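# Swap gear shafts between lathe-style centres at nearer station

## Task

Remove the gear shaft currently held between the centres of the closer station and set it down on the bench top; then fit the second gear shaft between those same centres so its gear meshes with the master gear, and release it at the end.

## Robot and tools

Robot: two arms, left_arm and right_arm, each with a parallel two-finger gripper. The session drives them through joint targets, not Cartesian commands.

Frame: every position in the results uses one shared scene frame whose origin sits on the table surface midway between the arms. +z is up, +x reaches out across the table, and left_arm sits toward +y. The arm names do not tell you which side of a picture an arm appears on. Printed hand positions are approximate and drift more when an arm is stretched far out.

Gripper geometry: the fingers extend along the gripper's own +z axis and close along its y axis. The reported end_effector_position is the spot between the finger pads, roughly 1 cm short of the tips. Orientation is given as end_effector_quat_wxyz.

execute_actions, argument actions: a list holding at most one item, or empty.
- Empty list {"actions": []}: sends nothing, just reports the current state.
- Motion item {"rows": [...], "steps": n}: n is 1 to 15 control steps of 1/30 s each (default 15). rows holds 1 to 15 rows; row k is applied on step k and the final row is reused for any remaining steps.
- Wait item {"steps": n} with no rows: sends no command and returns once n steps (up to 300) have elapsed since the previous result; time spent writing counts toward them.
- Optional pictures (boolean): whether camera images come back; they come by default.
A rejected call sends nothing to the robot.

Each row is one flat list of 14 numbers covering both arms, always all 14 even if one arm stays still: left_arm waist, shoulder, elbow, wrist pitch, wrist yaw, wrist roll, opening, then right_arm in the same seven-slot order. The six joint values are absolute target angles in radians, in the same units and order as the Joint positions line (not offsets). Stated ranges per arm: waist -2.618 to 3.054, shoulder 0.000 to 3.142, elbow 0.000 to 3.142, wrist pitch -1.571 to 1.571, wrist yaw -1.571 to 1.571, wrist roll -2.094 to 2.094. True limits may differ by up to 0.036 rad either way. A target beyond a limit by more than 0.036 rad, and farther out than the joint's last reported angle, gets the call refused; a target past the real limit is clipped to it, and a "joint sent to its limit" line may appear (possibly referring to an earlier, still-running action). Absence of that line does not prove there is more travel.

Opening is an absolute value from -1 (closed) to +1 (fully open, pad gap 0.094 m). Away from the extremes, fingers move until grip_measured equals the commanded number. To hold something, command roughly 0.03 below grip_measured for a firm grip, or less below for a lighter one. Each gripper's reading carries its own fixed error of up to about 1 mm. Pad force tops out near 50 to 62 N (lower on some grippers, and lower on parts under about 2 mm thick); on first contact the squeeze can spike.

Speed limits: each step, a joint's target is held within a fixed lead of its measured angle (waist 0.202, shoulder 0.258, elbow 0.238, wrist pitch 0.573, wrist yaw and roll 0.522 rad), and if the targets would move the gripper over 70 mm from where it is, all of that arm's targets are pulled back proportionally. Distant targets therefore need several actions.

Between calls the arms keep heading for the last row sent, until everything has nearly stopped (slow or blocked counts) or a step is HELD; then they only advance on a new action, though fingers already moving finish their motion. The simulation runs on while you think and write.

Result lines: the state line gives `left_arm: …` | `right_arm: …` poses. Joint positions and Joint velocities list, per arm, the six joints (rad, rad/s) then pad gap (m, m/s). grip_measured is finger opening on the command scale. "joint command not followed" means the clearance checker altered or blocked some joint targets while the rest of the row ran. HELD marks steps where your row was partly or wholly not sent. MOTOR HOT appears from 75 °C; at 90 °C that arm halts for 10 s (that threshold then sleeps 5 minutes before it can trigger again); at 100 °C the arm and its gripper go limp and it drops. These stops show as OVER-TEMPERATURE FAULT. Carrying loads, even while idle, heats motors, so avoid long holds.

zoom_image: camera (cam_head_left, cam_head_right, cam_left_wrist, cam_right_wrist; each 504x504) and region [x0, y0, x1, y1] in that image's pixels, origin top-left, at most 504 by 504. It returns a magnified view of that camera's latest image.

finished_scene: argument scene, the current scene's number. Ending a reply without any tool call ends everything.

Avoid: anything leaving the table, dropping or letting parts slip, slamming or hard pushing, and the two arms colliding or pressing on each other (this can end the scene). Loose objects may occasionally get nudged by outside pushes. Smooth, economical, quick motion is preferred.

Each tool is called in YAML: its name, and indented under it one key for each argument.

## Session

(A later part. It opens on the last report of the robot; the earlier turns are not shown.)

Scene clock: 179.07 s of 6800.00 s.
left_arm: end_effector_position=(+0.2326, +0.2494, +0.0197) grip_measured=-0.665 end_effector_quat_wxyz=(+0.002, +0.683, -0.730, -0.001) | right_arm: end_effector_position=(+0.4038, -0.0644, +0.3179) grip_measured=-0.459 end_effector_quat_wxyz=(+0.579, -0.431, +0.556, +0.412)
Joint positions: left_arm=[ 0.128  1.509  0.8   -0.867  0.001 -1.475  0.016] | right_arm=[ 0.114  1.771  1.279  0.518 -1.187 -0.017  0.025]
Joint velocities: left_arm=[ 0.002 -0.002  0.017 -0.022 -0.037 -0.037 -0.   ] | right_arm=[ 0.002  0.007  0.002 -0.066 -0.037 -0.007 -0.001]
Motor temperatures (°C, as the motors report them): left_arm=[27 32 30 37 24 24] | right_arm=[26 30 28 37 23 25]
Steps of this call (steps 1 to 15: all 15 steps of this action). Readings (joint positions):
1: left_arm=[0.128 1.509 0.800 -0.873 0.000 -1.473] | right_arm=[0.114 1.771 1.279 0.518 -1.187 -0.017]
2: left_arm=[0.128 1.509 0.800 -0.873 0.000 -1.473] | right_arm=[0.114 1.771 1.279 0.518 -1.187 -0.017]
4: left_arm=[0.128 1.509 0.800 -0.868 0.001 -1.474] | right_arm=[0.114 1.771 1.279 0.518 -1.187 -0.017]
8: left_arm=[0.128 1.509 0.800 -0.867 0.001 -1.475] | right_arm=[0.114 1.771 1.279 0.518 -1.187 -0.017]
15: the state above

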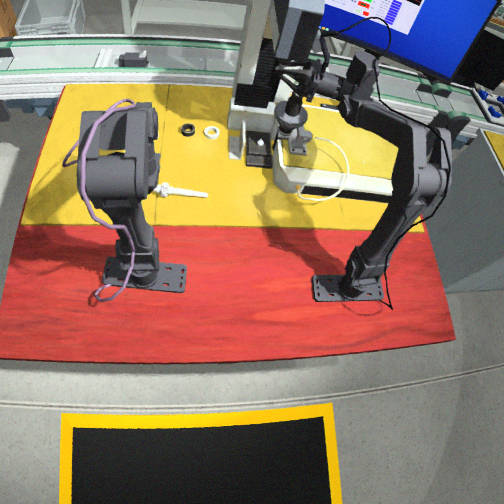

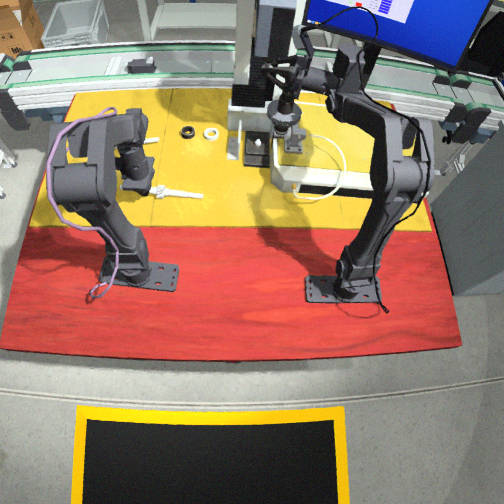

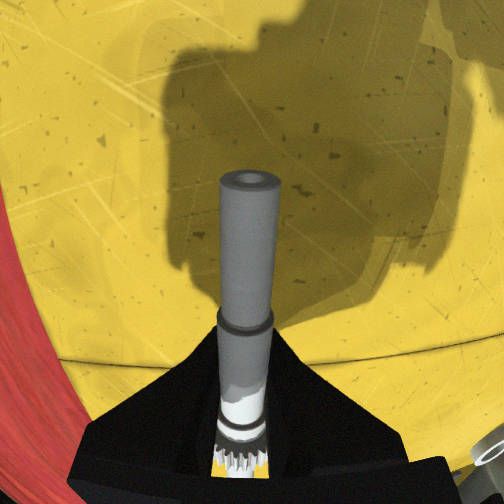

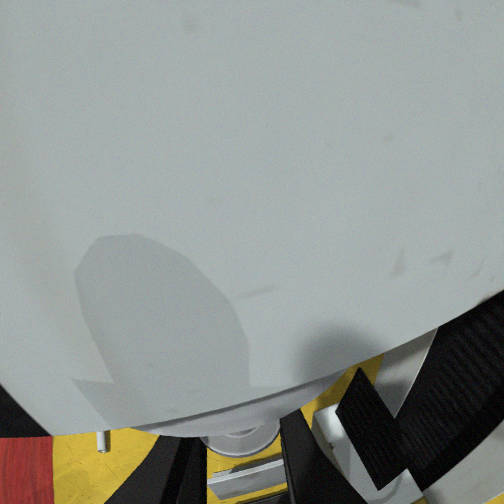

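Tilt has the top toward the arm, handy for bottom-first insertion. Reverse the path.

execute_actions:
  actions:
    - {"rows":[[0.135,1.2,0.95,-0.9,0,-1.48,-0.71,0.122,1.75,1.3,0.58,-1.2,0,-0.49]]}
  pictures: false

execute_actions:
  actions:
    - {"rows":[[0,0.8,0.9,-0.3,0,-0.7,-0.71,0.122,1.75,1.3,0.58,-1.2,0,-0.49]]}
  pictures: false

execute_actions:
  actions:
    - {"rows":[[-0.3,0.75,0.65,0.2,0,0,-0.71,0.122,1.75,1.3,0.58,-1.2,0,-0.49]]}
  pictures: false

execute_actions:
  actions:
    - {"rows":[[-0.65,0.8,0.6,0.35,0,0,-0.71,0.122,1.72,1.33,0.62,-1.2,0,-0.49]]}
  pictures: false

execute_actions:
  actions:
    - {"rows":[[-0.64,1.18,0.6,0.75,0,0,-0.71,0.122,1.68,1.37,0.64,-1.2,0,-0.49]]}
  pictures: false

execute_actions:
  actions:
    - {"rows":[[-0.575,1.44,0.69,0.92,0,0,-0.71,0.122,1.68,1.37,0.64,-1.2,0,-0.49]]}
  pictures: false

execute_actions:
  actions:
    - {"rows":[[-0.535,1.6,0.77,1.0,0,0,-0.71,0.122,1.68,1.37,0.64,-1.2,0,-0.49]]}

zoom_image:
  camera: "cam_head_right"
  region: [210,50,320,180]

zoom_image:
  camera: "cam_head_left"
  region: [210,50,320,180]

Scene clock: 191.37 s of 6800.00 s.
left_arm: end_effector_position=(+0.2788, +0.2530, +0.1290) grip_measured=-0.665 end_effector_quat_wxyz=(-0.151, +0.671, -0.715, +0.126) | right_arm: end_effector_position=(+0.4038, -0.0644, +0.3179) grip_measured=-0.459 end_effector_quat_wxyz=(+0.579, -0.431, +0.556, +0.412)
Joint positions: left_arm=[ 0.128  1.206  0.939 -0.908 -0.012 -1.475  0.016] | right_arm=[ 0.114  1.771  1.279  0.518 -1.187 -0.017  0.025]
Joint velocities: left_arm=[ 0.017 -0.007  0.012 -0.037 -0.022 -0.007 -0.001] | right_arm=[-0.002  0.007  0.007 -0.007 -0.037  0.007  0.   ]
Motor temperatures (°C, as the motors report them): left_arm=[27 31 30 36 24 24] | right_arm=[26 30 28 37 23 25]
Steps of this call (steps 1 to 15: the robot went on to your last target; steps 16 to 90: nothing new was sent; then 8.80 s passed at rest; steps 91 to 105: all 15 steps of this action). Readings (joint positions):
91: left_arm=[0.128 1.493 0.805 -0.870 0.001 -1.475] | right_arm=[0.114 1.771 1.279 0.518 -1.187 -0.017]
92: left_arm=[0.128 1.458 0.810 -0.880 -0.002 -1.475] | right_arm=[0.114 1.771 1.279 0.518 -1.187 -0.017]
94: left_arm=[0.128 1.361 0.837 -0.896 -0.010 -1.475] | right_arm=[0.114 1.771 1.279 0.518 -1.187 -0.017]
98: left_arm=[0.128 1.218 0.924 -0.892 -0.011 -1.475] | right_arm=[0.114 1.771 1.279 0.518 -1.187 -0.017]
105: the state above

Scene clock: 191.87 s of 6800.00 s.
left_arm: end_effector_position=(+0.3179, +0.2169, +0.3019) grip_measured=-0.664 end_effector_quat_wxyz=(+0.523, -0.276, +0.772, -0.233) | right_arm: end_effector_position=(+0.4038, -0.0644, +0.3179) grip_measured=-0.459 end_effector_quat_wxyz=(+0.579, -0.431, +0.556, +0.412)
Joint positions: left_arm=[ 0.007  0.818  0.885 -0.418 -0.017 -0.768  0.016] | right_arm=[ 0.114  1.771  1.279  0.518 -1.187 -0.017  0.025]
Joint velocities: left_arm=[ 0.002  0.002  0.022  0.286  0.022  0.579 -0.   ] | right_arm=[ 0.007  0.002 -0.022 -0.007  0.007 -0.037  0.   ]
Motor temperatures (°C, as the motors report them): left_arm=[27 31 30 36 24 24] | right_arm=[26 30 28 37 23 25]
Steps of this call (steps 1 to 15: all 15 steps of this action). Readings (joint positions):
1: left_arm=[0.118 1.190 0.927 -0.876 -0.019 -1.427] | right_arm=[0.114 1.771 1.279 0.518 -1.187 -0.017]
2: left_arm=[0.097 1.161 0.907 -0.829 -0.028 -1.366] | right_arm=[0.114 1.771 1.279 0.518 -1.187 -0.017]
4: left_arm=[0.059 1.092 0.888 -0.752 -0.026 -1.250] | right_arm=[0.114 1.771 1.279 0.518 -1.187 -0.017]
8: left_arm=[0.021 0.938 0.885 -0.620 -0.022 -1.024] | right_arm=[0.114 1.771 1.279 0.518 -1.187 -0.017]
15: the state above

Scene clock: 192.37 s of 6800.00 s.
left_arm: end_effector_position=(+0.3098, +0.1107, +0.2986) grip_measured=-0.664 end_effector_quat_wxyz=(+0.654, +0.139, +0.728, -0.151) | right_arm: end_effector_position=(+0.4038, -0.0644, +0.3179) grip_measured=-0.459 end_effector_quat_wxyz=(+0.579, -0.431, +0.556, +0.412)
Joint positions: left_arm=[-0.306  0.781  0.616  0.065  0.01  -0.037  0.016] | right_arm=[ 0.114  1.771  1.279  0.518 -1.187 -0.017  0.025]
Joint velocities: left_arm=[ 0.017 -0.002 -0.002  0.212 -0.051  0.256 -0.001] | right_arm=[ 0.007  0.012 -0.027  0.022  0.007 -0.081  0.   ]
Motor temperatures (°C, as the motors report them): left_arm=[27 31 30 37 24 24] | right_arm=[26 30 28 37 23 25]
Steps of this call (steps 1 to 15: all 15 steps of this action). Readings (joint positions):
1: left_arm=[-0.027 0.809 0.842 -0.332 -0.038 -0.683] | right_arm=[0.114 1.771 1.279 0.518 -1.187 -0.017]
2: left_arm=[-0.090 0.789 0.776 -0.218 -0.057 -0.577] | right_arm=[0.114 1.771 1.279 0.518 -1.187 -0.017]
4: left_arm=[-0.226 0.781 0.682 -0.094 -0.040 -0.383] | right_arm=[0.114 1.771 1.279 0.518 -1.187 -0.017]
8: left_arm=[-0.306 0.781 0.616 -0.034 0.017 -0.161] | right_arm=[0.114 1.771 1.279 0.518 -1.187 -0.017]
15: the state above

Scene clock: 192.87 s of 6800.00 s.
left_arm: end_effector_position=(+0.2511, +0.0086, +0.3159) grip_measured=-0.664 end_effector_quat_wxyz=(+0.656, +0.262, +0.655, -0.268) | right_arm: end_effector_position=(+0.4038, -0.0644, +0.3180) grip_measured=-0.459 end_effector_quat_wxyz=(+0.579, -0.431, +0.556, +0.412)
Joint positions: left_arm=[-0.656  0.81   0.589  0.225  0.014 -0.007  0.016] | right_arm=[ 0.114  1.771  1.279  0.519 -1.187 -0.017  0.025]
Joint velocities: left_arm=[-0.007 -0.012  0.017  0.066 -0.007 -0.022  0.001] | right_arm=[ 0.012  0.007 -0.017 -0.037  0.037  0.051  0.001]
Motor temperatures (°C, as the motors report them): left_arm=[27 31 30 37 24 24] | right_arm=[26 30 28 38 23 25]
Steps of this call (steps 1 to 15: all 15 steps of this action). Readings (joint positions):
1: left_arm=[-0.339 0.783 0.611 0.088 -0.019 -0.029] | right_arm=[0.114 1.771 1.279 0.518 -1.187 -0.017]
2: left_arm=[-0.399 0.789 0.604 0.120 -0.046 -0.016] | right_arm=[0.114 1.771 1.279 0.519 -1.187 -0.017]
4: left_arm=[-0.541 0.802 0.596 0.165 -0.039 -0.011] | right_arm=[0.114 1.771 1.279 0.519 -1.187 -0.017]
8: left_arm=[-0.659 0.810 0.589 0.201 0.028 -0.011] | right_arm=[0.114 1.771 1.279 0.519 -1.187 -0.017]
15: the state above

Scene clock: 193.37 s of 6800.00 s.
left_arm: end_effector_position=(+0.3054, -0.0358, +0.2498) grip_measured=-0.664 end_effector_quat_wxyz=(+0.638, +0.265, +0.676, -0.256) | right_arm: end_effector_position=(+0.4037, -0.0647, +0.3195) grip_measured=-0.459 end_effector_quat_wxyz=(+0.581, -0.431, +0.555, +0.410)
Joint positions: left_arm=[-0.646  1.225  0.561  0.609  0.01  -0.006  0.016] | right_arm=[ 0.114  1.768  1.279  0.519 -1.184 -0.017  0.025]
Joint velocities: left_arm=[-0.002 -0.002 -0.007  0.212 -0.066 -0.051  0.001] | right_arm=[-0.002  0.007 -0.007  0.022 -0.007  0.022 -0.001]
Motor temperatures (°C, as the motors report them): left_arm=[27 31 31 38 24 24] | right_arm=[26 30 28 38 23 25]
Steps of this call (steps 1 to 15: all 15 steps of this action). Readings (joint positions):
1: left_arm=[-0.655 0.843 0.587 0.279 0.014 -0.007] | right_arm=[0.114 1.770 1.279 0.519 -1.187 -0.017]
2: left_arm=[-0.653 0.915 0.590 0.375 0.014 -0.007] | right_arm=[0.114 1.770 1.279 0.519 -1.186 -0.017]
4: left_arm=[-0.648 1.081 0.599 0.529 0.012 -0.007] | right_arm=[0.114 1.768 1.279 0.519 -1.184 -0.017]
8: left_arm=[-0.646 1.223 0.574 0.561 0.010 -0.006] | right_arm=[0.114 1.768 1.279 0.519 -1.184 -0.017]
15: the state above

Scene clock: 193.87 s of 6800.00 s.
left_arm: end_effector_position=(+0.3609, -0.0396, +0.2378) grip_measured=-0.664 end_effector_quat_wxyz=(+0.659, +0.234, +0.676, -0.232) | right_arm: end_effector_position=(+0.4037, -0.0647, +0.3195) grip_measured=-0.459 end_effector_quat_wxyz=(+0.581, -0.431, +0.555, +0.410)
Joint positions: left_arm=[-0.573  1.47   0.652  0.795 -0.    -0.004  0.016] | right_arm=[ 0.114  1.768  1.279  0.519 -1.184 -0.017  0.025]
Joint velocities: left_arm=[-0.007  0.002 -0.012  0.066  0.022  0.007  0.   ] | right_arm=[-0.002 -0.007  0.012  0.051 -0.037 -0.007  0.001]
Motor temperatures (°C, as the motors report them): left_arm=[27 31 31 38 24 24] | right_arm=[26 30 28 38 23 25]
Steps of this call (steps 1 to 15: all 15 steps of this action). Readings (joint positions):
1: left_arm=[-0.637 1.254 0.571 0.641 0.017 -0.006] | right_arm=[0.114 1.768 1.279 0.519 -1.184 -0.017]
2: left_arm=[-0.623 1.312 0.600 0.685 0.023 -0.007] | right_arm=[0.114 1.768 1.279 0.519 -1.184 -0.017]
4: left_arm=[-0.593 1.419 0.648 0.749 0.017 -0.006] | right_arm=[0.114 1.768 1.279 0.519 -1.184 -0.017]
8: left_arm=[-0.573 1.470 0.652 0.763 -0.000 -0.004] | right_arm=[0.114 1.768 1.279 0.519 -1.184 -0.017]
15: the state above

Scene clock: 194.37 s of 6800.00 s.
left_arm: end_effector_position=(+0.3941, -0.0438, +0.2231) grip_measured=-0.664 end_effector_quat_wxyz=(+0.665, +0.222, +0.679, -0.221) | right_arm: end_effector_position=(+0.4037, -0.0647, +0.3195) grip_measured=-0.459 end_effector_quat_wxyz=(+0.581, -0.431, +0.555, +0.410)
Joint positions: left_arm=[-0.537  1.625  0.726  0.879  0.001 -0.004  0.016] | right_arm=[ 0.114  1.768  1.279  0.519 -1.184 -0.017  0.025]
Joint velocities: left_arm=[-0.007 -0.022 -0.002  0.022  0.007 -0.022 -0.   ] | right_arm=[ 0.002 -0.017 -0.012 -0.022  0.022 -0.037  0.001]
Motor temperatures (°C, as the motors report them): left_arm=[27 31 31 38 24 24] | right_arm=[26 30 28 38 23 25]
Steps of this call (steps 1 to 15: all 15 steps of this action). Readings (joint positions):
1: left_arm=[-0.570 1.488 0.661 0.810 0.002 -0.004] | right_arm=[0.114 1.768 1.279 0.519 -1.184 -0.017]
2: left_arm=[-0.564 1.524 0.684 0.832 0.006 -0.004] | right_arm=[0.114 1.768 1.279 0.519 -1.184 -0.017]
4: left_arm=[-0.549 1.590 0.721 0.862 0.006 -0.004] | right_arm=[0.114 1.768 1.279 0.519 -1.184 -0.017]
8: left_arm=[-0.537 1.625 0.726 0.867 0.001 -0.004] | right_arm=[0.114 1.768 1.279 0.519 -1.184 -0.017]
15: the state above

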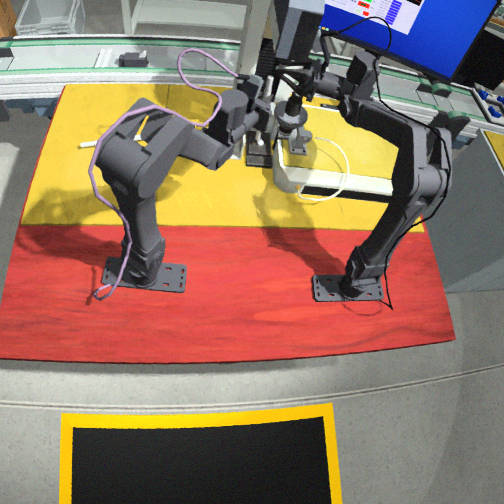

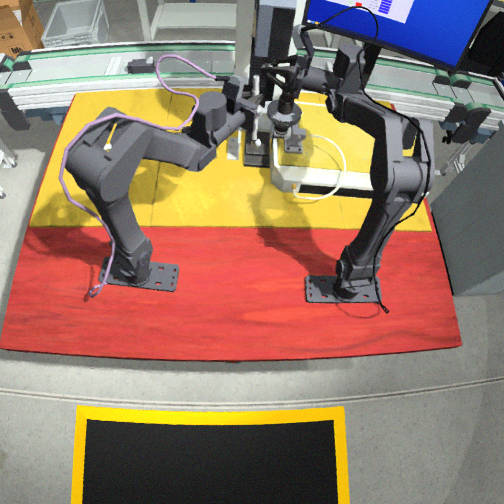

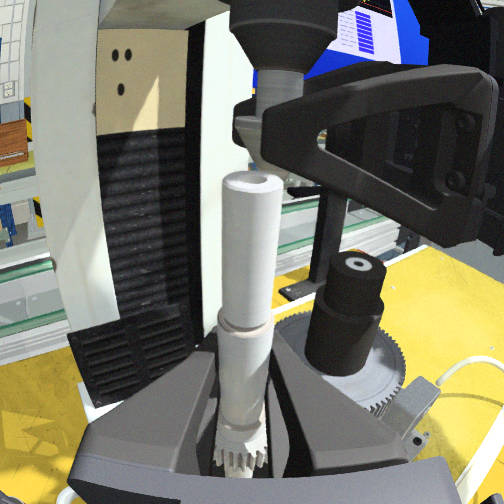

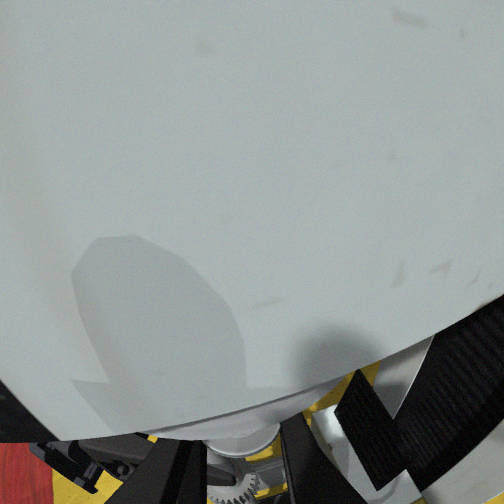

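Region (210, 50, 320, 180) of cam_head_right's 504x504 image, scaled by 3.877, with more detail than that image has; it fills the left 426 columns of this view, and the rest is white.

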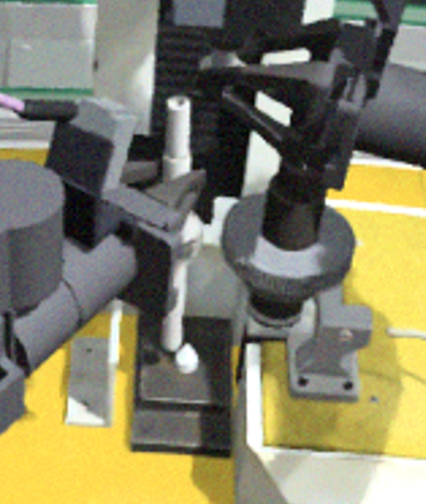

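Region (210, 50, 320, 180) of cam_head_left's 504x504 image, scaled by 3.877, with more detail than that image has; it fills the left 426 columns of this view, and the rest is white.

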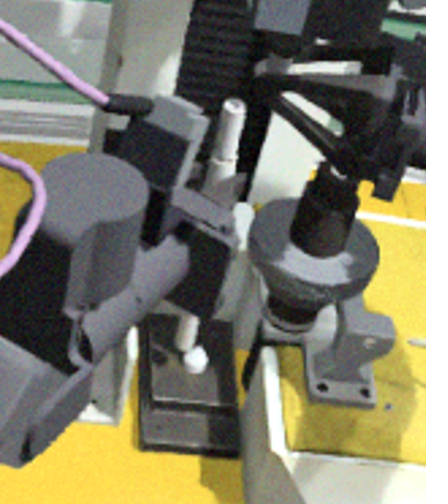

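execute_actions:
  actions:
    - {"rows":[[-0.556,1.66,0.78,1.085,0.02,0,-0.71,0.122,1.70,1.375,0.72,-1.2,0,-0.49]]}

zoom_image:
  camera: "cam_head_right"
  region: [230,110,290,170]

zoom_image:
  camera: "cam_head_left"
  region: [230,110,290,170]

Scene clock: 201.83 s of 6800.00 s.
left_arm: end_effector_position=(+0.3936, -0.0545, +0.2215) grip_measured=-0.664 end_effector_quat_wxyz=(+0.674, +0.226, +0.664, -0.233) | right_arm: end_effector_position=(+0.4034, -0.0647, +0.3250) grip_measured=-0.459 end_effector_quat_wxyz=(+0.589, -0.433, +0.547, +0.408)
Joint positions: left_arm=[-0.551  1.676  0.73   0.962  0.01  -0.004  0.016] | right_arm=[ 0.114  1.768  1.279  0.558 -1.184  0.     0.025]
Joint velocities: left_arm=[-0.007 -0.002  0.017  0.066  0.022 -0.081  0.   ] | right_arm=[-0.002 -0.007  0.002 -0.037 -0.007 -0.007 -0.   ]
Motor temperatures (°C, as the motors report them): left_arm=[27 32 32 43 24 24] | right_arm=[26 32 29 39 23 25]
Steps of this call (steps 1 to 15: the robot went on to your last target; steps 16 to 90: nothing new was sent; then 3.97 s passed at rest; steps 91 to 105: all 15 steps of this action). Readings (joint positions):
91: left_arm=[-0.538 1.631 0.726 0.892 0.001 -0.004] | right_arm=[0.114 1.768 1.279 0.525 -1.184 -0.017]
92: left_arm=[-0.540 1.642 0.727 0.913 0.001 -0.004] | right_arm=[0.114 1.768 1.279 0.532 -1.184 -0.017]
94: left_arm=[-0.546 1.662 0.730 0.936 0.004 -0.004] | right_arm=[0.114 1.768 1.279 0.543 -1.184 -0.013]
98: left_arm=[-0.551 1.676 0.730 0.945 0.010 -0.004] | right_arm=[0.114 1.768 1.279 0.553 -1.184 -0.005]
105: the state above

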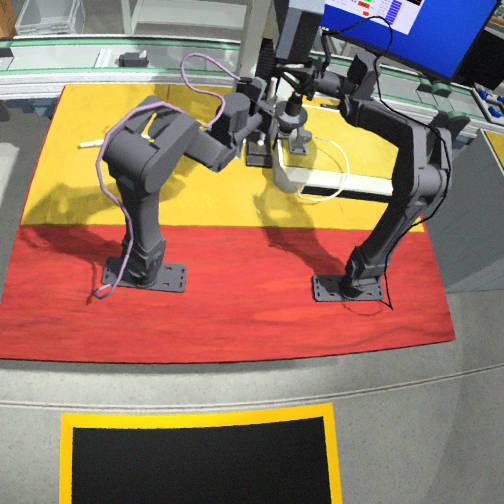

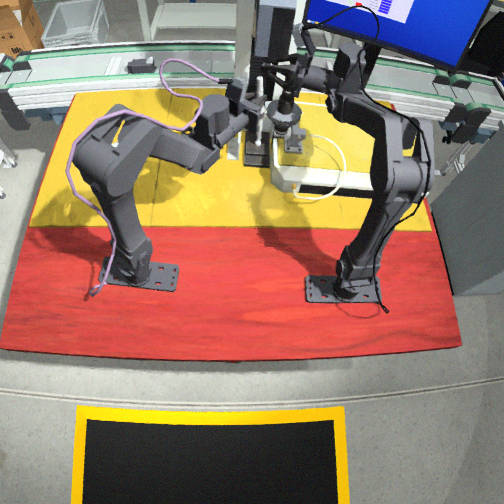

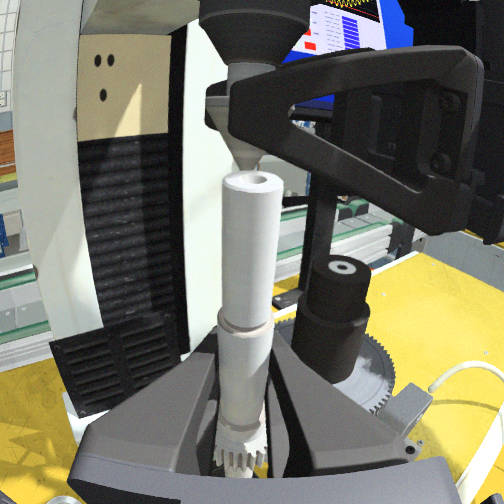

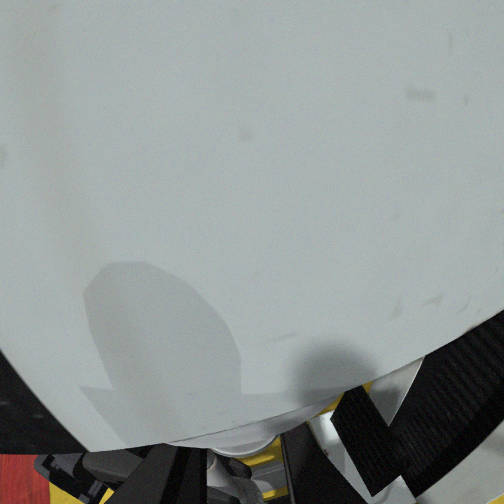

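Region (230, 110, 290, 170) of cam_head_right's 504x504 image, scaled by 8.400, with more detail than that image has.

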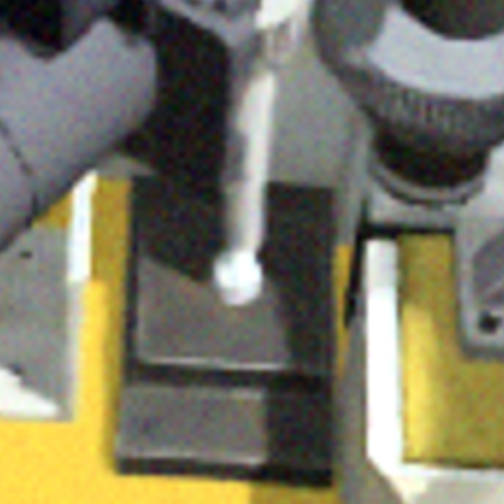

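Region (230, 110, 290, 170) of cam_head_left's 504x504 image, scaled by 8.400, with more detail than that image has.

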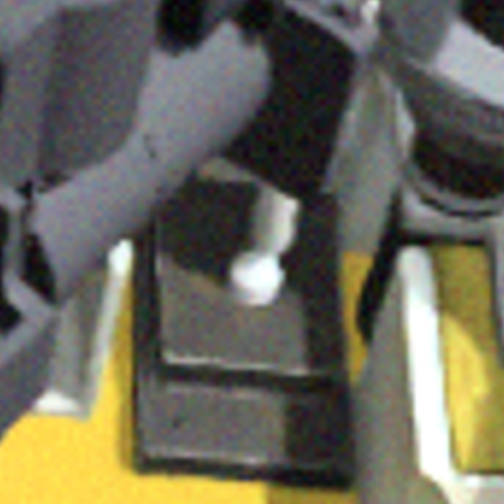

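Looks aligned; lower.

execute_actions:
  actions:
    - {"rows":[[-0.54,1.705,0.78,1.09,0.01,0,-0.71,0.122,1.70,1.375,0.74,-1.2,0,-0.49]]}
  pictures: false

execute_actions:
  actions:
    - {"rows":[[-0.547,1.725,0.79,1.0,0.01,0,-0.71,0.122,1.70,1.375,0.74,-1.2,0,-0.49]]}

zoom_image:
  camera: "cam_head_right"
  region: [230,110,290,170]

Scene clock: 207.00 s of 6800.00 s.
left_arm: end_effector_position=(+0.3985, -0.0548, +0.2110) grip_measured=-0.664 end_effector_quat_wxyz=(+0.671, +0.226, +0.668, -0.229) | right_arm: end_effector_position=(+0.4033, -0.0647, +0.3266) grip_measured=-0.459 end_effector_quat_wxyz=(+0.591, -0.434, +0.545, +0.408)
Joint positions: left_arm=[-0.546  1.715  0.733  0.988  0.01  -0.003  0.016] | right_arm=[ 0.114  1.768  1.279  0.57  -1.184  0.007  0.025]
Joint velocities: left_arm=[-0.017  0.007  0.032  0.022 -0.037 -0.037 -0.001] | right_arm=[ 0.002 -0.002 -0.022  0.007  0.095 -0.022 -0.   ]
Motor temperatures (°C, as the motors report them): left_arm=[27 32 33 46 24 24] | right_arm=[26 32 30 41 23 25]
Steps of this call (steps 1 to 15: the robot went on to your last target; steps 16 to 90: nothing new was sent; then 1.67 s passed at rest; steps 91 to 105: all 15 steps of this action). Readings (joint positions):
91: left_arm=[-0.551 1.681 0.730 0.969 0.010 -0.004] | right_arm=[0.114 1.768 1.279 0.562 -1.184 0.002]
92: left_arm=[-0.550 1.689 0.731 0.977 0.010 -0.004] | right_arm=[0.114 1.768 1.279 0.563 -1.184 0.002]
94: left_arm=[-0.548 1.705 0.733 0.981 0.010 -0.004] | right_arm=[0.114 1.768 1.279 0.566 -1.184 0.004]
98: left_arm=[-0.546 1.715 0.733 0.988 0.010 -0.003] | right_arm=[0.114 1.768 1.279 0.569 -1.184 0.006]
105: the state above

Scene clock: 207.50 s of 6800.00 s.
left_arm: end_effector_position=(+0.4009, -0.0566, +0.2102) grip_measured=-0.664 end_effector_quat_wxyz=(+0.668, +0.227, +0.671, -0.228) | right_arm: end_effector_position=(+0.4033, -0.0647, +0.3267) grip_measured=-0.459 end_effector_quat_wxyz=(+0.591, -0.433, +0.545, +0.408)
Joint positions: left_arm=[-0.546  1.72   0.747  0.971  0.01  -0.003  0.016] | right_arm=[ 0.114  1.768  1.279  0.571 -1.183  0.008  0.025]
Joint velocities: left_arm=[-0.007  0.012  0.022  0.022 -0.066 -0.037 -0.   ] | right_arm=[ 0.007 -0.007 -0.012 -0.066  0.007 -0.037 -0.001]
Motor temperatures (°C, as the motors report them): left_arm=[27 32 33 46 24 24] | right_arm=[26 32 30 41 23 25]
Steps of this call (steps 1 to 15: all 15 steps of this action). Readings (joint positions):
1: left_arm=[-0.546 1.716 0.734 0.985 0.010 -0.003] | right_arm=[0.114 1.768 1.279 0.570 -1.184 0.008]
2: left_arm=[-0.546 1.718 0.738 0.981 0.010 -0.003] | right_arm=[0.114 1.768 1.279 0.570 -1.184 0.008]
4: left_arm=[-0.546 1.720 0.745 0.975 0.010 -0.003] | right_arm=[0.114 1.768 1.279 0.571 -1.184 0.008]
8: left_arm=[-0.546 1.720 0.747 0.971 0.010 -0.003] | right_arm=[0.114 1.768 1.279 0.571 -1.184 0.008]
15: the state above

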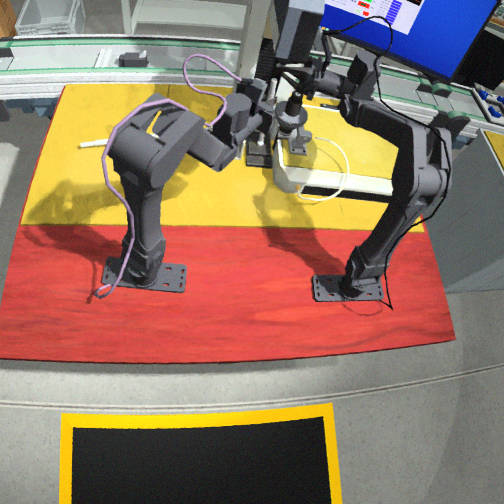

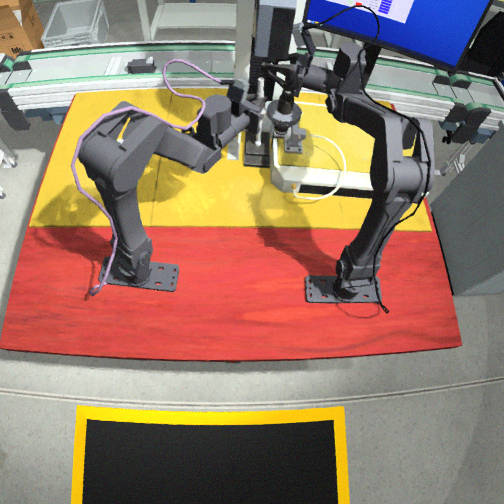

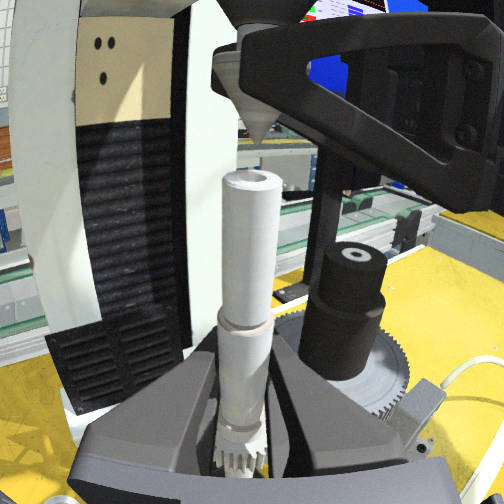

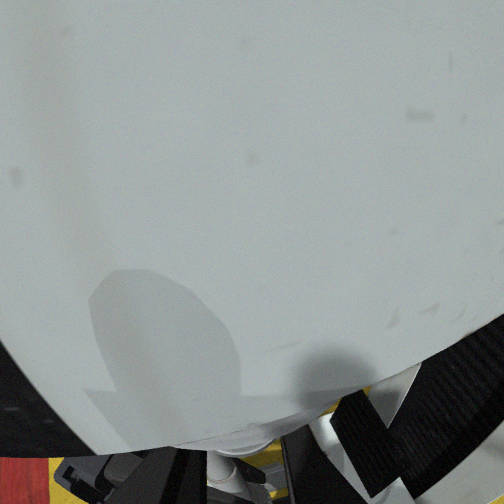

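Region (230, 110, 290, 170) of cam_head_right's 504x504 image, scaled by 8.400, with more detail than that image has.

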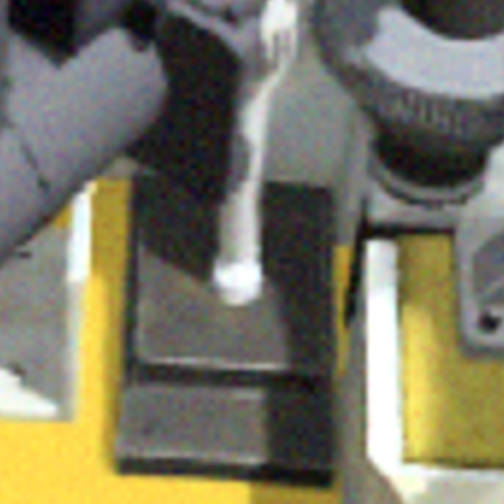

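execute_actions:
  actions:
    - {"rows":[[-0.556,1.72,0.83,0.88,0.03,0,-0.71,0.122,1.70,1.375,0.74,-1.2,0,-0.49]]}
  pictures: false

execute_actions:
  actions:
    - {"rows":[[-0.562,1.715,0.865,0.81,0.045,0.01,-0.71,0.122,1.70,1.375,0.74,-1.2,0,-0.49]]}

zoom_image:
  camera: "cam_head_right"
  region: [220,50,310,170]

Scene clock: 211.93 s of 6800.00 s.
left_arm: end_effector_position=(+0.4070, -0.0602, +0.2095) grip_measured=-0.664 end_effector_quat_wxyz=(+0.656, +0.228, +0.684, -0.224) | right_arm: end_effector_position=(+0.4033, -0.0647, +0.3267) grip_measured=-0.459 end_effector_quat_wxyz=(+0.591, -0.433, +0.545, +0.408)
Joint positions: left_arm=[-0.546  1.72   0.791  0.89   0.004 -0.007  0.016] | right_arm=[ 0.114  1.768  1.279  0.571 -1.183  0.008  0.025]
Joint velocities: left_arm=[-0.007  0.012  0.007  0.037 -0.081 -0.022 -0.   ] | right_arm=[ 0.017 -0.002  0.002  0.037  0.051  0.007 -0.   ]
Motor temperatures (°C, as the motors report them): left_arm=[27 32 33 45 24 24] | right_arm=[26 33 31 42 23 25]
Steps of this call (steps 1 to 15: the robot went on to your last target; steps 16 to 90: nothing new was sent; then 0.93 s passed at rest; steps 91 to 105: all 15 steps of this action). Readings (joint positions):
91: left_arm=[-0.546 1.720 0.754 0.958 0.010 -0.003] | right_arm=[0.114 1.768 1.279 0.571 -1.183 0.008]
92: left_arm=[-0.546 1.720 0.767 0.936 0.010 -0.003] | right_arm=[0.114 1.768 1.279 0.571 -1.183 0.008]
94: left_arm=[-0.546 1.720 0.782 0.907 0.006 -0.005] | right_arm=[0.114 1.768 1.279 0.571 -1.183 0.008]
98: left_arm=[-0.546 1.720 0.790 0.892 0.005 -0.006] | right_arm=[0.114 1.768 1.279 0.571 -1.183 0.008]
105: the state above

Scene clock: 212.43 s of 6800.00 s.
left_arm: end_effector_position=(+0.4112, -0.0634, +0.2092) grip_measured=-0.664 end_effector_quat_wxyz=(+0.646, +0.231, +0.694, -0.220) | right_arm: end_effector_position=(+0.4033, -0.0647, +0.3267) grip_measured=-0.459 end_effector_quat_wxyz=(+0.591, -0.433, +0.545, +0.408)
Joint positions: left_arm=[-0.546  1.72   0.828  0.823  0.004 -0.007  0.016] | right_arm=[ 0.114  1.768  1.279  0.571 -1.183  0.008  0.025]
Joint velocities: left_arm=[ 0.007  0.012  0.017 -0.022  0.022  0.022  0.   ] | right_arm=[ 0.002 -0.027  0.002 -0.022 -0.051 -0.007 -0.   ]
Motor temperatures (°C, as the motors report them): left_arm=[27 32 33 45 24 24] | right_arm=[26 33 31 42 23 25]
Steps of this call (steps 1 to 15: all 15 steps of this action). Readings (joint positions):
1: left_arm=[-0.546 1.720 0.796 0.881 0.004 -0.007] | right_arm=[0.114 1.768 1.279 0.571 -1.183 0.008]
2: left_arm=[-0.546 1.720 0.807 0.864 0.004 -0.007] | right_arm=[0.114 1.768 1.279 0.571 -1.183 0.008]
4: left_arm=[-0.546 1.720 0.819 0.839 0.004 -0.007] | right_arm=[0.114 1.768 1.279 0.571 -1.183 0.008]
8: left_arm=[-0.546 1.720 0.826 0.825 0.004 -0.007] | right_arm=[0.114 1.768 1.279 0.571 -1.183 0.008]
15: the state above

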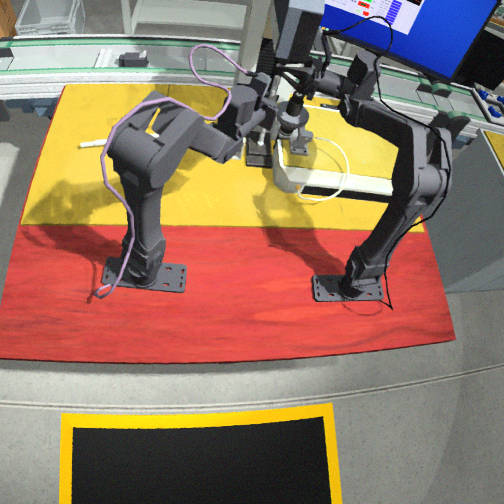

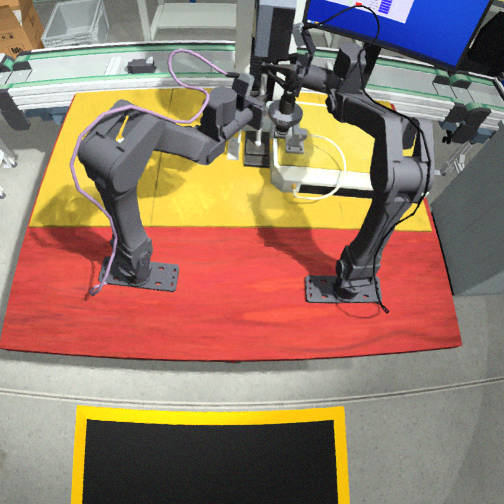

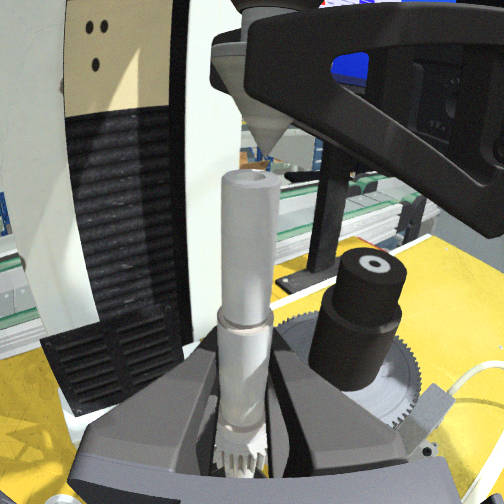

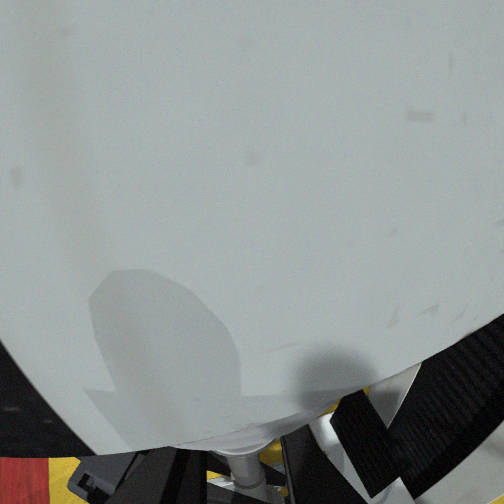

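Region (220, 50, 310, 170) of cam_head_right's 504x504 image, scaled by 4.200, with more detail than that image has; it fills the left 378 columns of this view, and the rest is white.

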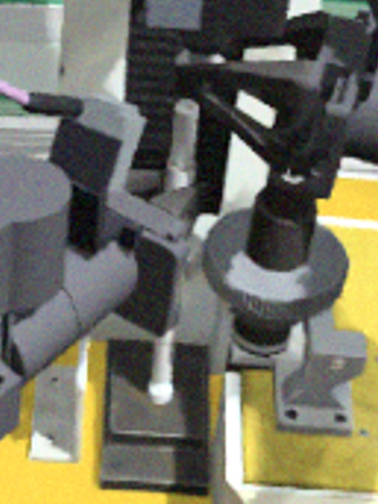

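execute_actions:
  actions:
    - {"rows":[[-0.578,1.72,0.875,0.80,0.075,0.03,-0.71,0.122,1.70,1.375,0.74,-1.2,0,-0.49]]}

Scene clock: 214.57 s of 6800.00 s.
left_arm: end_effector_position=(+0.4101, -0.0667, +0.2091) grip_measured=-0.664 end_effector_quat_wxyz=(+0.644, +0.240, +0.693, -0.216) | right_arm: end_effector_position=(+0.4033, -0.0647, +0.3267) grip_measured=-0.459 end_effector_quat_wxyz=(+0.591, -0.433, +0.545, +0.408)
Joint positions: left_arm=[-0.553  1.72   0.836  0.808  0.006  0.01   0.016] | right_arm=[ 0.114  1.768  1.279  0.571 -1.183  0.008  0.025]
Joint velocities: left_arm=[-0.002 -0.012 -0.012 -0.007 -0.007 -0.007 -0.   ] | right_arm=[ 0.002  0.012 -0.007  0.051 -0.066  0.007  0.   ]
Motor temperatures (°C, as the motors report them): left_arm=[27 32 33 45 24 24] | right_arm=[26 33 31 43 23 25]
Steps of this call (steps 1 to 15: the robot went on to your last target; steps 16 to 49: nothing new was sent; steps 50 to 64: all 15 steps of this action). Readings (joint positions):
50: left_arm=[-0.547 1.720 0.828 0.822 0.005 -0.006] | right_arm=[0.114 1.768 1.279 0.571 -1.183 0.008]
51: left_arm=[-0.548 1.720 0.830 0.820 0.005 -0.002] | right_arm=[0.114 1.768 1.279 0.571 -1.183 0.008]
53: left_arm=[-0.551 1.720 0.834 0.812 0.005 0.005] | right_arm=[0.114 1.768 1.279 0.571 -1.183 0.008]
57: left_arm=[-0.553 1.720 0.836 0.809 0.005 0.010] | right_arm=[0.114 1.768 1.279 0.571 -1.183 0.008]
64: the state above

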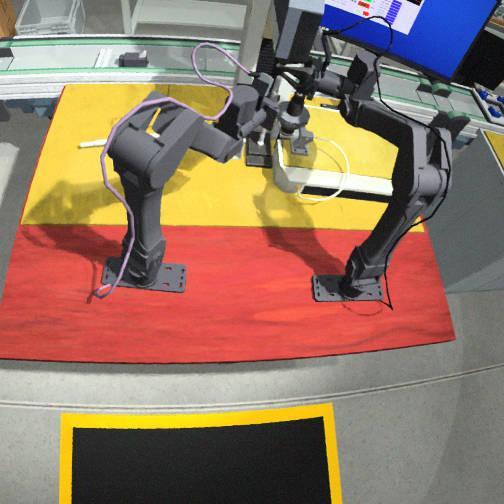

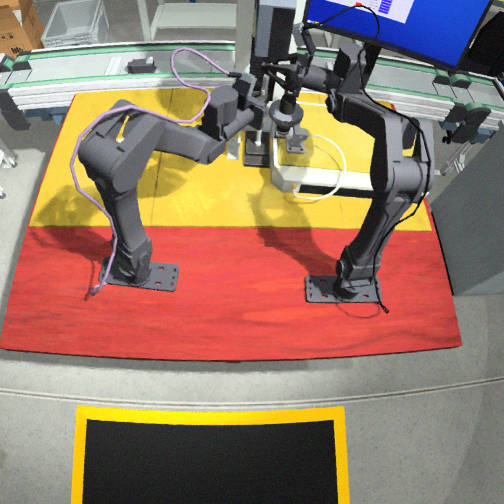

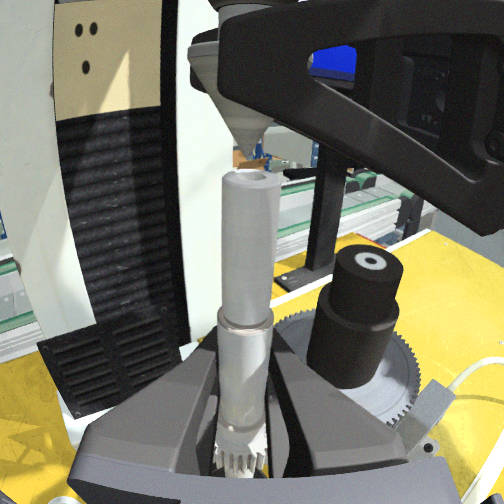

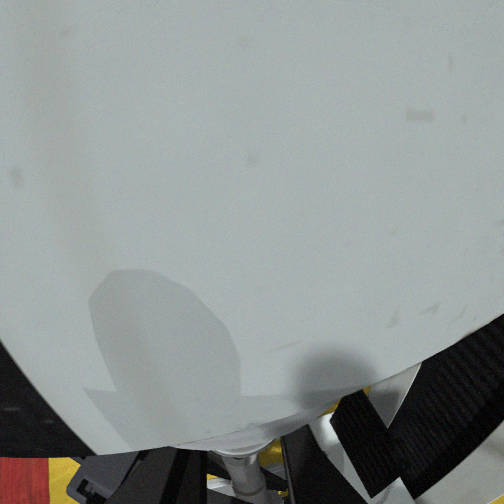

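execute_actions:
  actions:
    - {"rows":[[-0.572,1.72,0.875,0.80,0.07,0.02,-0.71,0.122,1.74,1.32,0.63,-1.2,0,-0.49]]}
  pictures: false

execute_actions:
  actions:
    - {"rows":[[-0.565,1.72,0.87,0.80,0.05,0.01,-0.71,0.118,1.775,1.29,0.55,-1.19,0,-0.49]]}

Scene clock: 217.90 s of 6800.00 s.
left_arm: end_effector_position=(+0.4101, -0.0667, +0.2091) grip_measured=-0.664 end_effector_quat_wxyz=(+0.644, +0.240, +0.693, -0.216) | right_arm: end_effector_position=(+0.4036, -0.0644, +0.3214) grip_measured=-0.459 end_effector_quat_wxyz=(+0.584, -0.433, +0.550, +0.412)
Joint positions: left_arm=[-0.553  1.72   0.836  0.808  0.006  0.01   0.016] | right_arm=[ 0.113  1.774  1.279  0.551 -1.19  -0.     0.025]
Joint velocities: left_arm=[-0.002 -0.012 -0.002 -0.037  0.037  0.037  0.001] | right_arm=[ 0.002 -0.007 -0.007 -0.037 -0.095 -0.022 -0.001]
Motor temperatures (°C, as the motors report them): left_arm=[27 32 33 44 24 24] | right_arm=[26 33 31 43 23 25]
Steps of this call (steps 1 to 15: the robot went on to your last target; steps 16 to 85: nothing new was sent; steps 86 to 100: all 15 steps of this action). Readings (joint positions):
86: left_arm=[-0.553 1.720 0.836 0.808 0.006 0.010] | right_arm=[0.114 1.770 1.279 0.566 -1.184 0.008]
87: left_arm=[-0.553 1.720 0.836 0.808 0.006 0.010] | right_arm=[0.114 1.770 1.279 0.562 -1.184 0.008]
89: left_arm=[-0.553 1.720 0.836 0.808 0.006 0.010] | right_arm=[0.114 1.773 1.279 0.556 -1.189 0.005]
93: left_arm=[-0.553 1.720 0.836 0.808 0.006 0.010] | right_arm=[0.113 1.774 1.279 0.552 -1.190 0.001]
100: the state above

Scene clock: 218.40 s of 6800.00 s.
left_arm: end_effector_position=(+0.4113, -0.0665, +0.2093) grip_measured=-0.664 end_effector_quat_wxyz=(+0.643, +0.237, +0.696, -0.216) | right_arm: end_effector_position=(+0.4042, -0.0645, +0.3166) grip_measured=-0.459 end_effector_quat_wxyz=(+0.578, -0.433, +0.553, +0.415)
Joint positions: left_arm=[-0.552  1.72   0.842  0.798  0.001  0.005  0.016] | right_arm=[ 0.112  1.78   1.279  0.535 -1.196 -0.01   0.025]
Joint velocities: left_arm=[-0.002  0.002  0.007  0.007  0.022  0.022 -0.001] | right_arm=[-0.012 -0.002 -0.007  0.022  0.007  0.022  0.   ]
Motor temperatures (°C, as the motors report them): left_arm=[27 32 33 44 24 24] | right_arm=[26 33 31 43 23 25]
Steps of this call (steps 1 to 15: all 15 steps of this action). Readings (joint positions):
1: left_arm=[-0.553 1.720 0.836 0.808 0.005 0.010] | right_arm=[0.113 1.776 1.279 0.544 -1.191 -0.001]
2: left_arm=[-0.553 1.720 0.837 0.808 0.002 0.007] | right_arm=[0.113 1.778 1.279 0.541 -1.193 -0.003]
4: left_arm=[-0.552 1.720 0.840 0.802 0.001 0.006] | right_arm=[0.112 1.780 1.279 0.539 -1.196 -0.006]
8: left_arm=[-0.552 1.720 0.841 0.799 0.001 0.006] | right_arm=[0.112 1.780 1.279 0.536 -1.196 -0.009]
15: the state above

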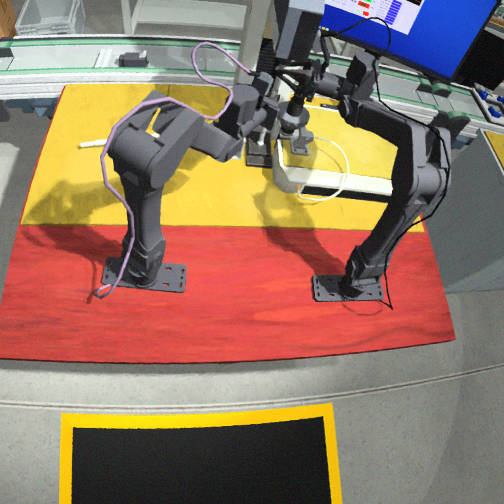

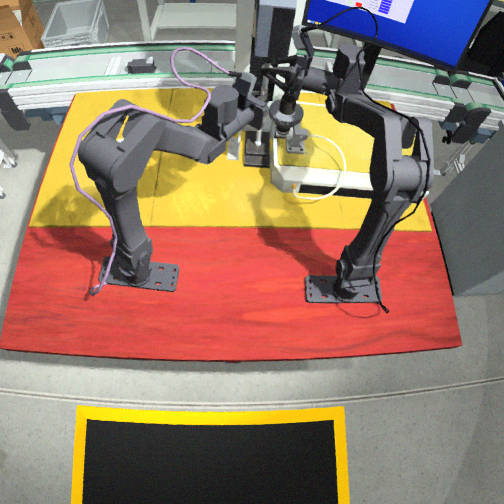

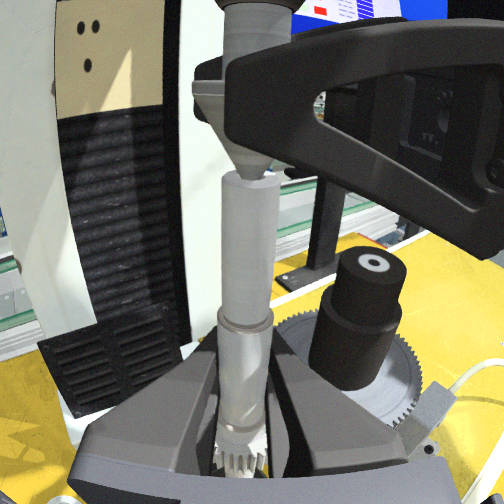

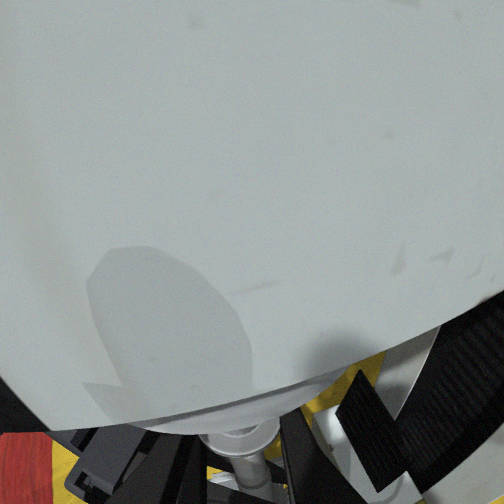

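execute_actions:
  actions:
    - {"rows":[[-0.55,1.71,0.85,0.81,0,0,-0.3,0.112,1.775,1.28,0.55,-1.19,0,0.2]]}
  pictures: false

execute_actions:
  actions:
    - {"rows":[[-0.55,1.55,0.7,0.81,0,0,-0.1,0.05,1.72,1.19,0.57,-1.19,0,0.2]]}

zoom_image:
  camera: "cam_left_wrist"
  region: [180,300,360,480]

Scene clock: 223.97 s of 6800.00 s.
left_arm: end_effector_position=(+0.4118, -0.0661, +0.2108) grip_measured=-0.302 end_effector_quat_wxyz=(+0.645, +0.236, +0.694, -0.216) | right_arm: end_effector_position=(+0.4043, -0.0647, +0.3168) grip_measured=+0.198 end_effector_quat_wxyz=(+0.578, -0.432, +0.554, +0.416)
Joint positions: left_arm=[-0.551  1.72   0.842  0.804  0.001  0.005  0.033] | right_arm=[ 0.112  1.78   1.279  0.537 -1.196 -0.005  0.056]
Joint velocities: left_arm=[ 0.002  0.007 -0.007  0.022 -0.007 -0.037 -0.001] | right_arm=[-0.007 -0.017 -0.002 -0.037 -0.066 -0.022 -0.   ]
Motor temperatures (°C, as the motors report them): left_arm=[27 33 33 44 24 24] | right_arm=[26 32 30 41 23 25]
Steps of this call (steps 1 to 15: the robot went on to your last target; steps 16 to 90: nothing new was sent; then 2.07 s passed at rest; steps 91 to 105: all 15 steps of this action). Readings (joint positions):
91: left_arm=[-0.551 1.720 0.842 0.798 0.001 0.005] | right_arm=[0.112 1.780 1.279 0.535 -1.196 -0.009]
92: left_arm=[-0.551 1.720 0.842 0.799 0.001 0.005] | right_arm=[0.112 1.780 1.279 0.535 -1.196 -0.008]
94: left_arm=[-0.551 1.720 0.842 0.802 0.001 0.005] | right_arm=[0.112 1.780 1.279 0.537 -1.196 -0.008]
98: left_arm=[-0.551 1.720 0.842 0.803 0.001 0.005] | right_arm=[0.112 1.780 1.279 0.537 -1.196 -0.006]
105: the state above

Scene clock: 224.47 s of 6800.00 s.
left_arm: end_effector_position=(+0.3826, -0.0439, +0.2336) grip_measured=-0.102 end_effector_quat_wxyz=(+0.662, +0.231, +0.677, -0.222) | right_arm: end_effector_position=(+0.4052, -0.0932, +0.3048) grip_measured=+0.198 end_effector_quat_wxyz=(+0.583, -0.408, +0.576, +0.402)
Joint positions: left_arm=[-0.551  1.559  0.716  0.818  0.001  0.005  0.042] | right_arm=[ 0.048  1.746  1.204  0.552 -1.194 -0.004  0.056]
Joint velocities: left_arm=[-0.017 -0.017  0.002  0.007  0.007 -0.037  0.001] | right_arm=[-0.012  0.007 -0.012  0.022  0.051 -0.022 -0.003]
Motor temperatures (°C, as the motors report them): left_arm=[27 33 33 44 24 24] | right_arm=[26 32 30 41 23 25]
Steps of this call (steps 1 to 15: all 15 steps of this action). Readings (joint positions):
1: left_arm=[-0.551 1.701 0.823 0.804 0.001 0.005] | right_arm=[0.107 1.775 1.268 0.543 -1.194 -0.005]
2: left_arm=[-0.551 1.660 0.779 0.804 0.001 0.005] | right_arm=[0.098 1.762 1.245 0.547 -1.194 -0.005]
4: left_arm=[-0.551 1.589 0.722 0.804 0.001 0.005] | right_arm=[0.072 1.747 1.213 0.548 -1.194 -0.005]
8: left_arm=[-0.551 1.559 0.716 0.818 0.001 0.005] | right_arm=[0.048 1.746 1.204 0.548 -1.194 -0.004]
15: the state above

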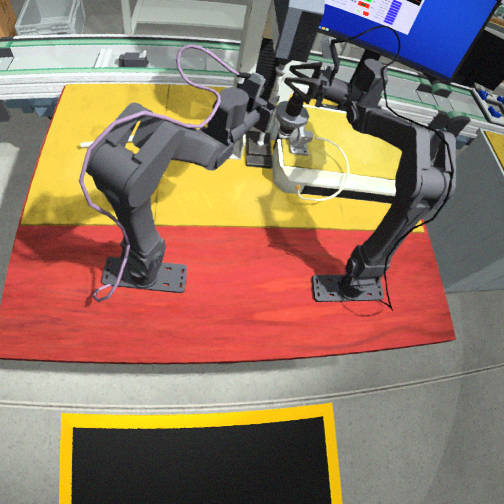

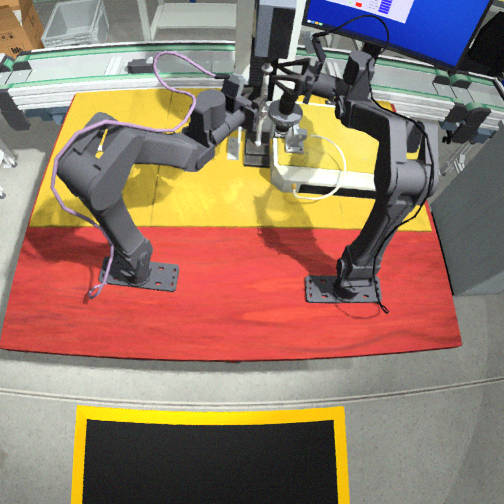

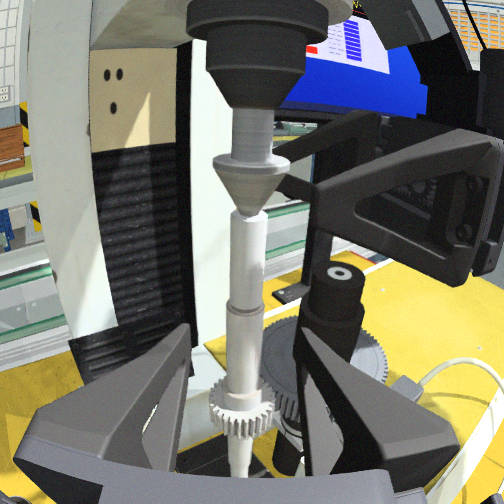

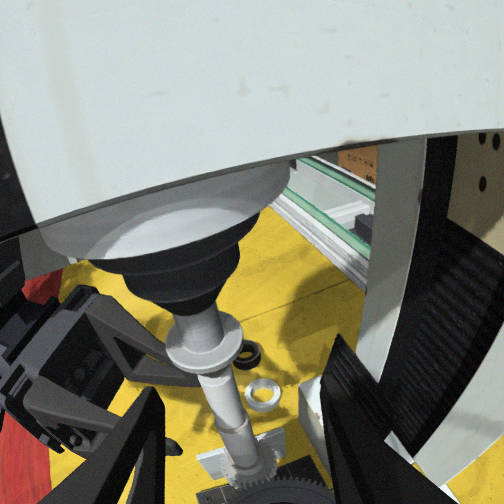

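Region (180, 300, 360, 480) of cam_left_wrist's 504x504 image, scaled by 2.800, with more detail than that image has.

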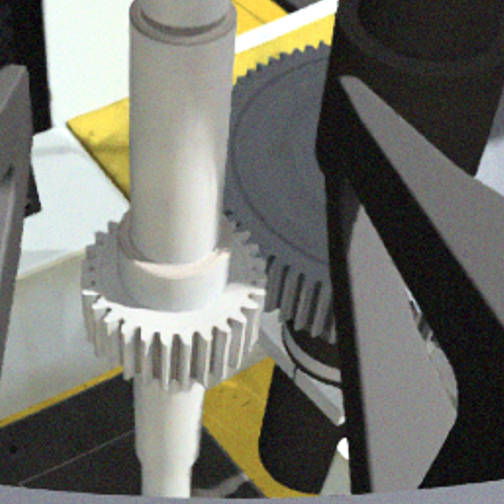

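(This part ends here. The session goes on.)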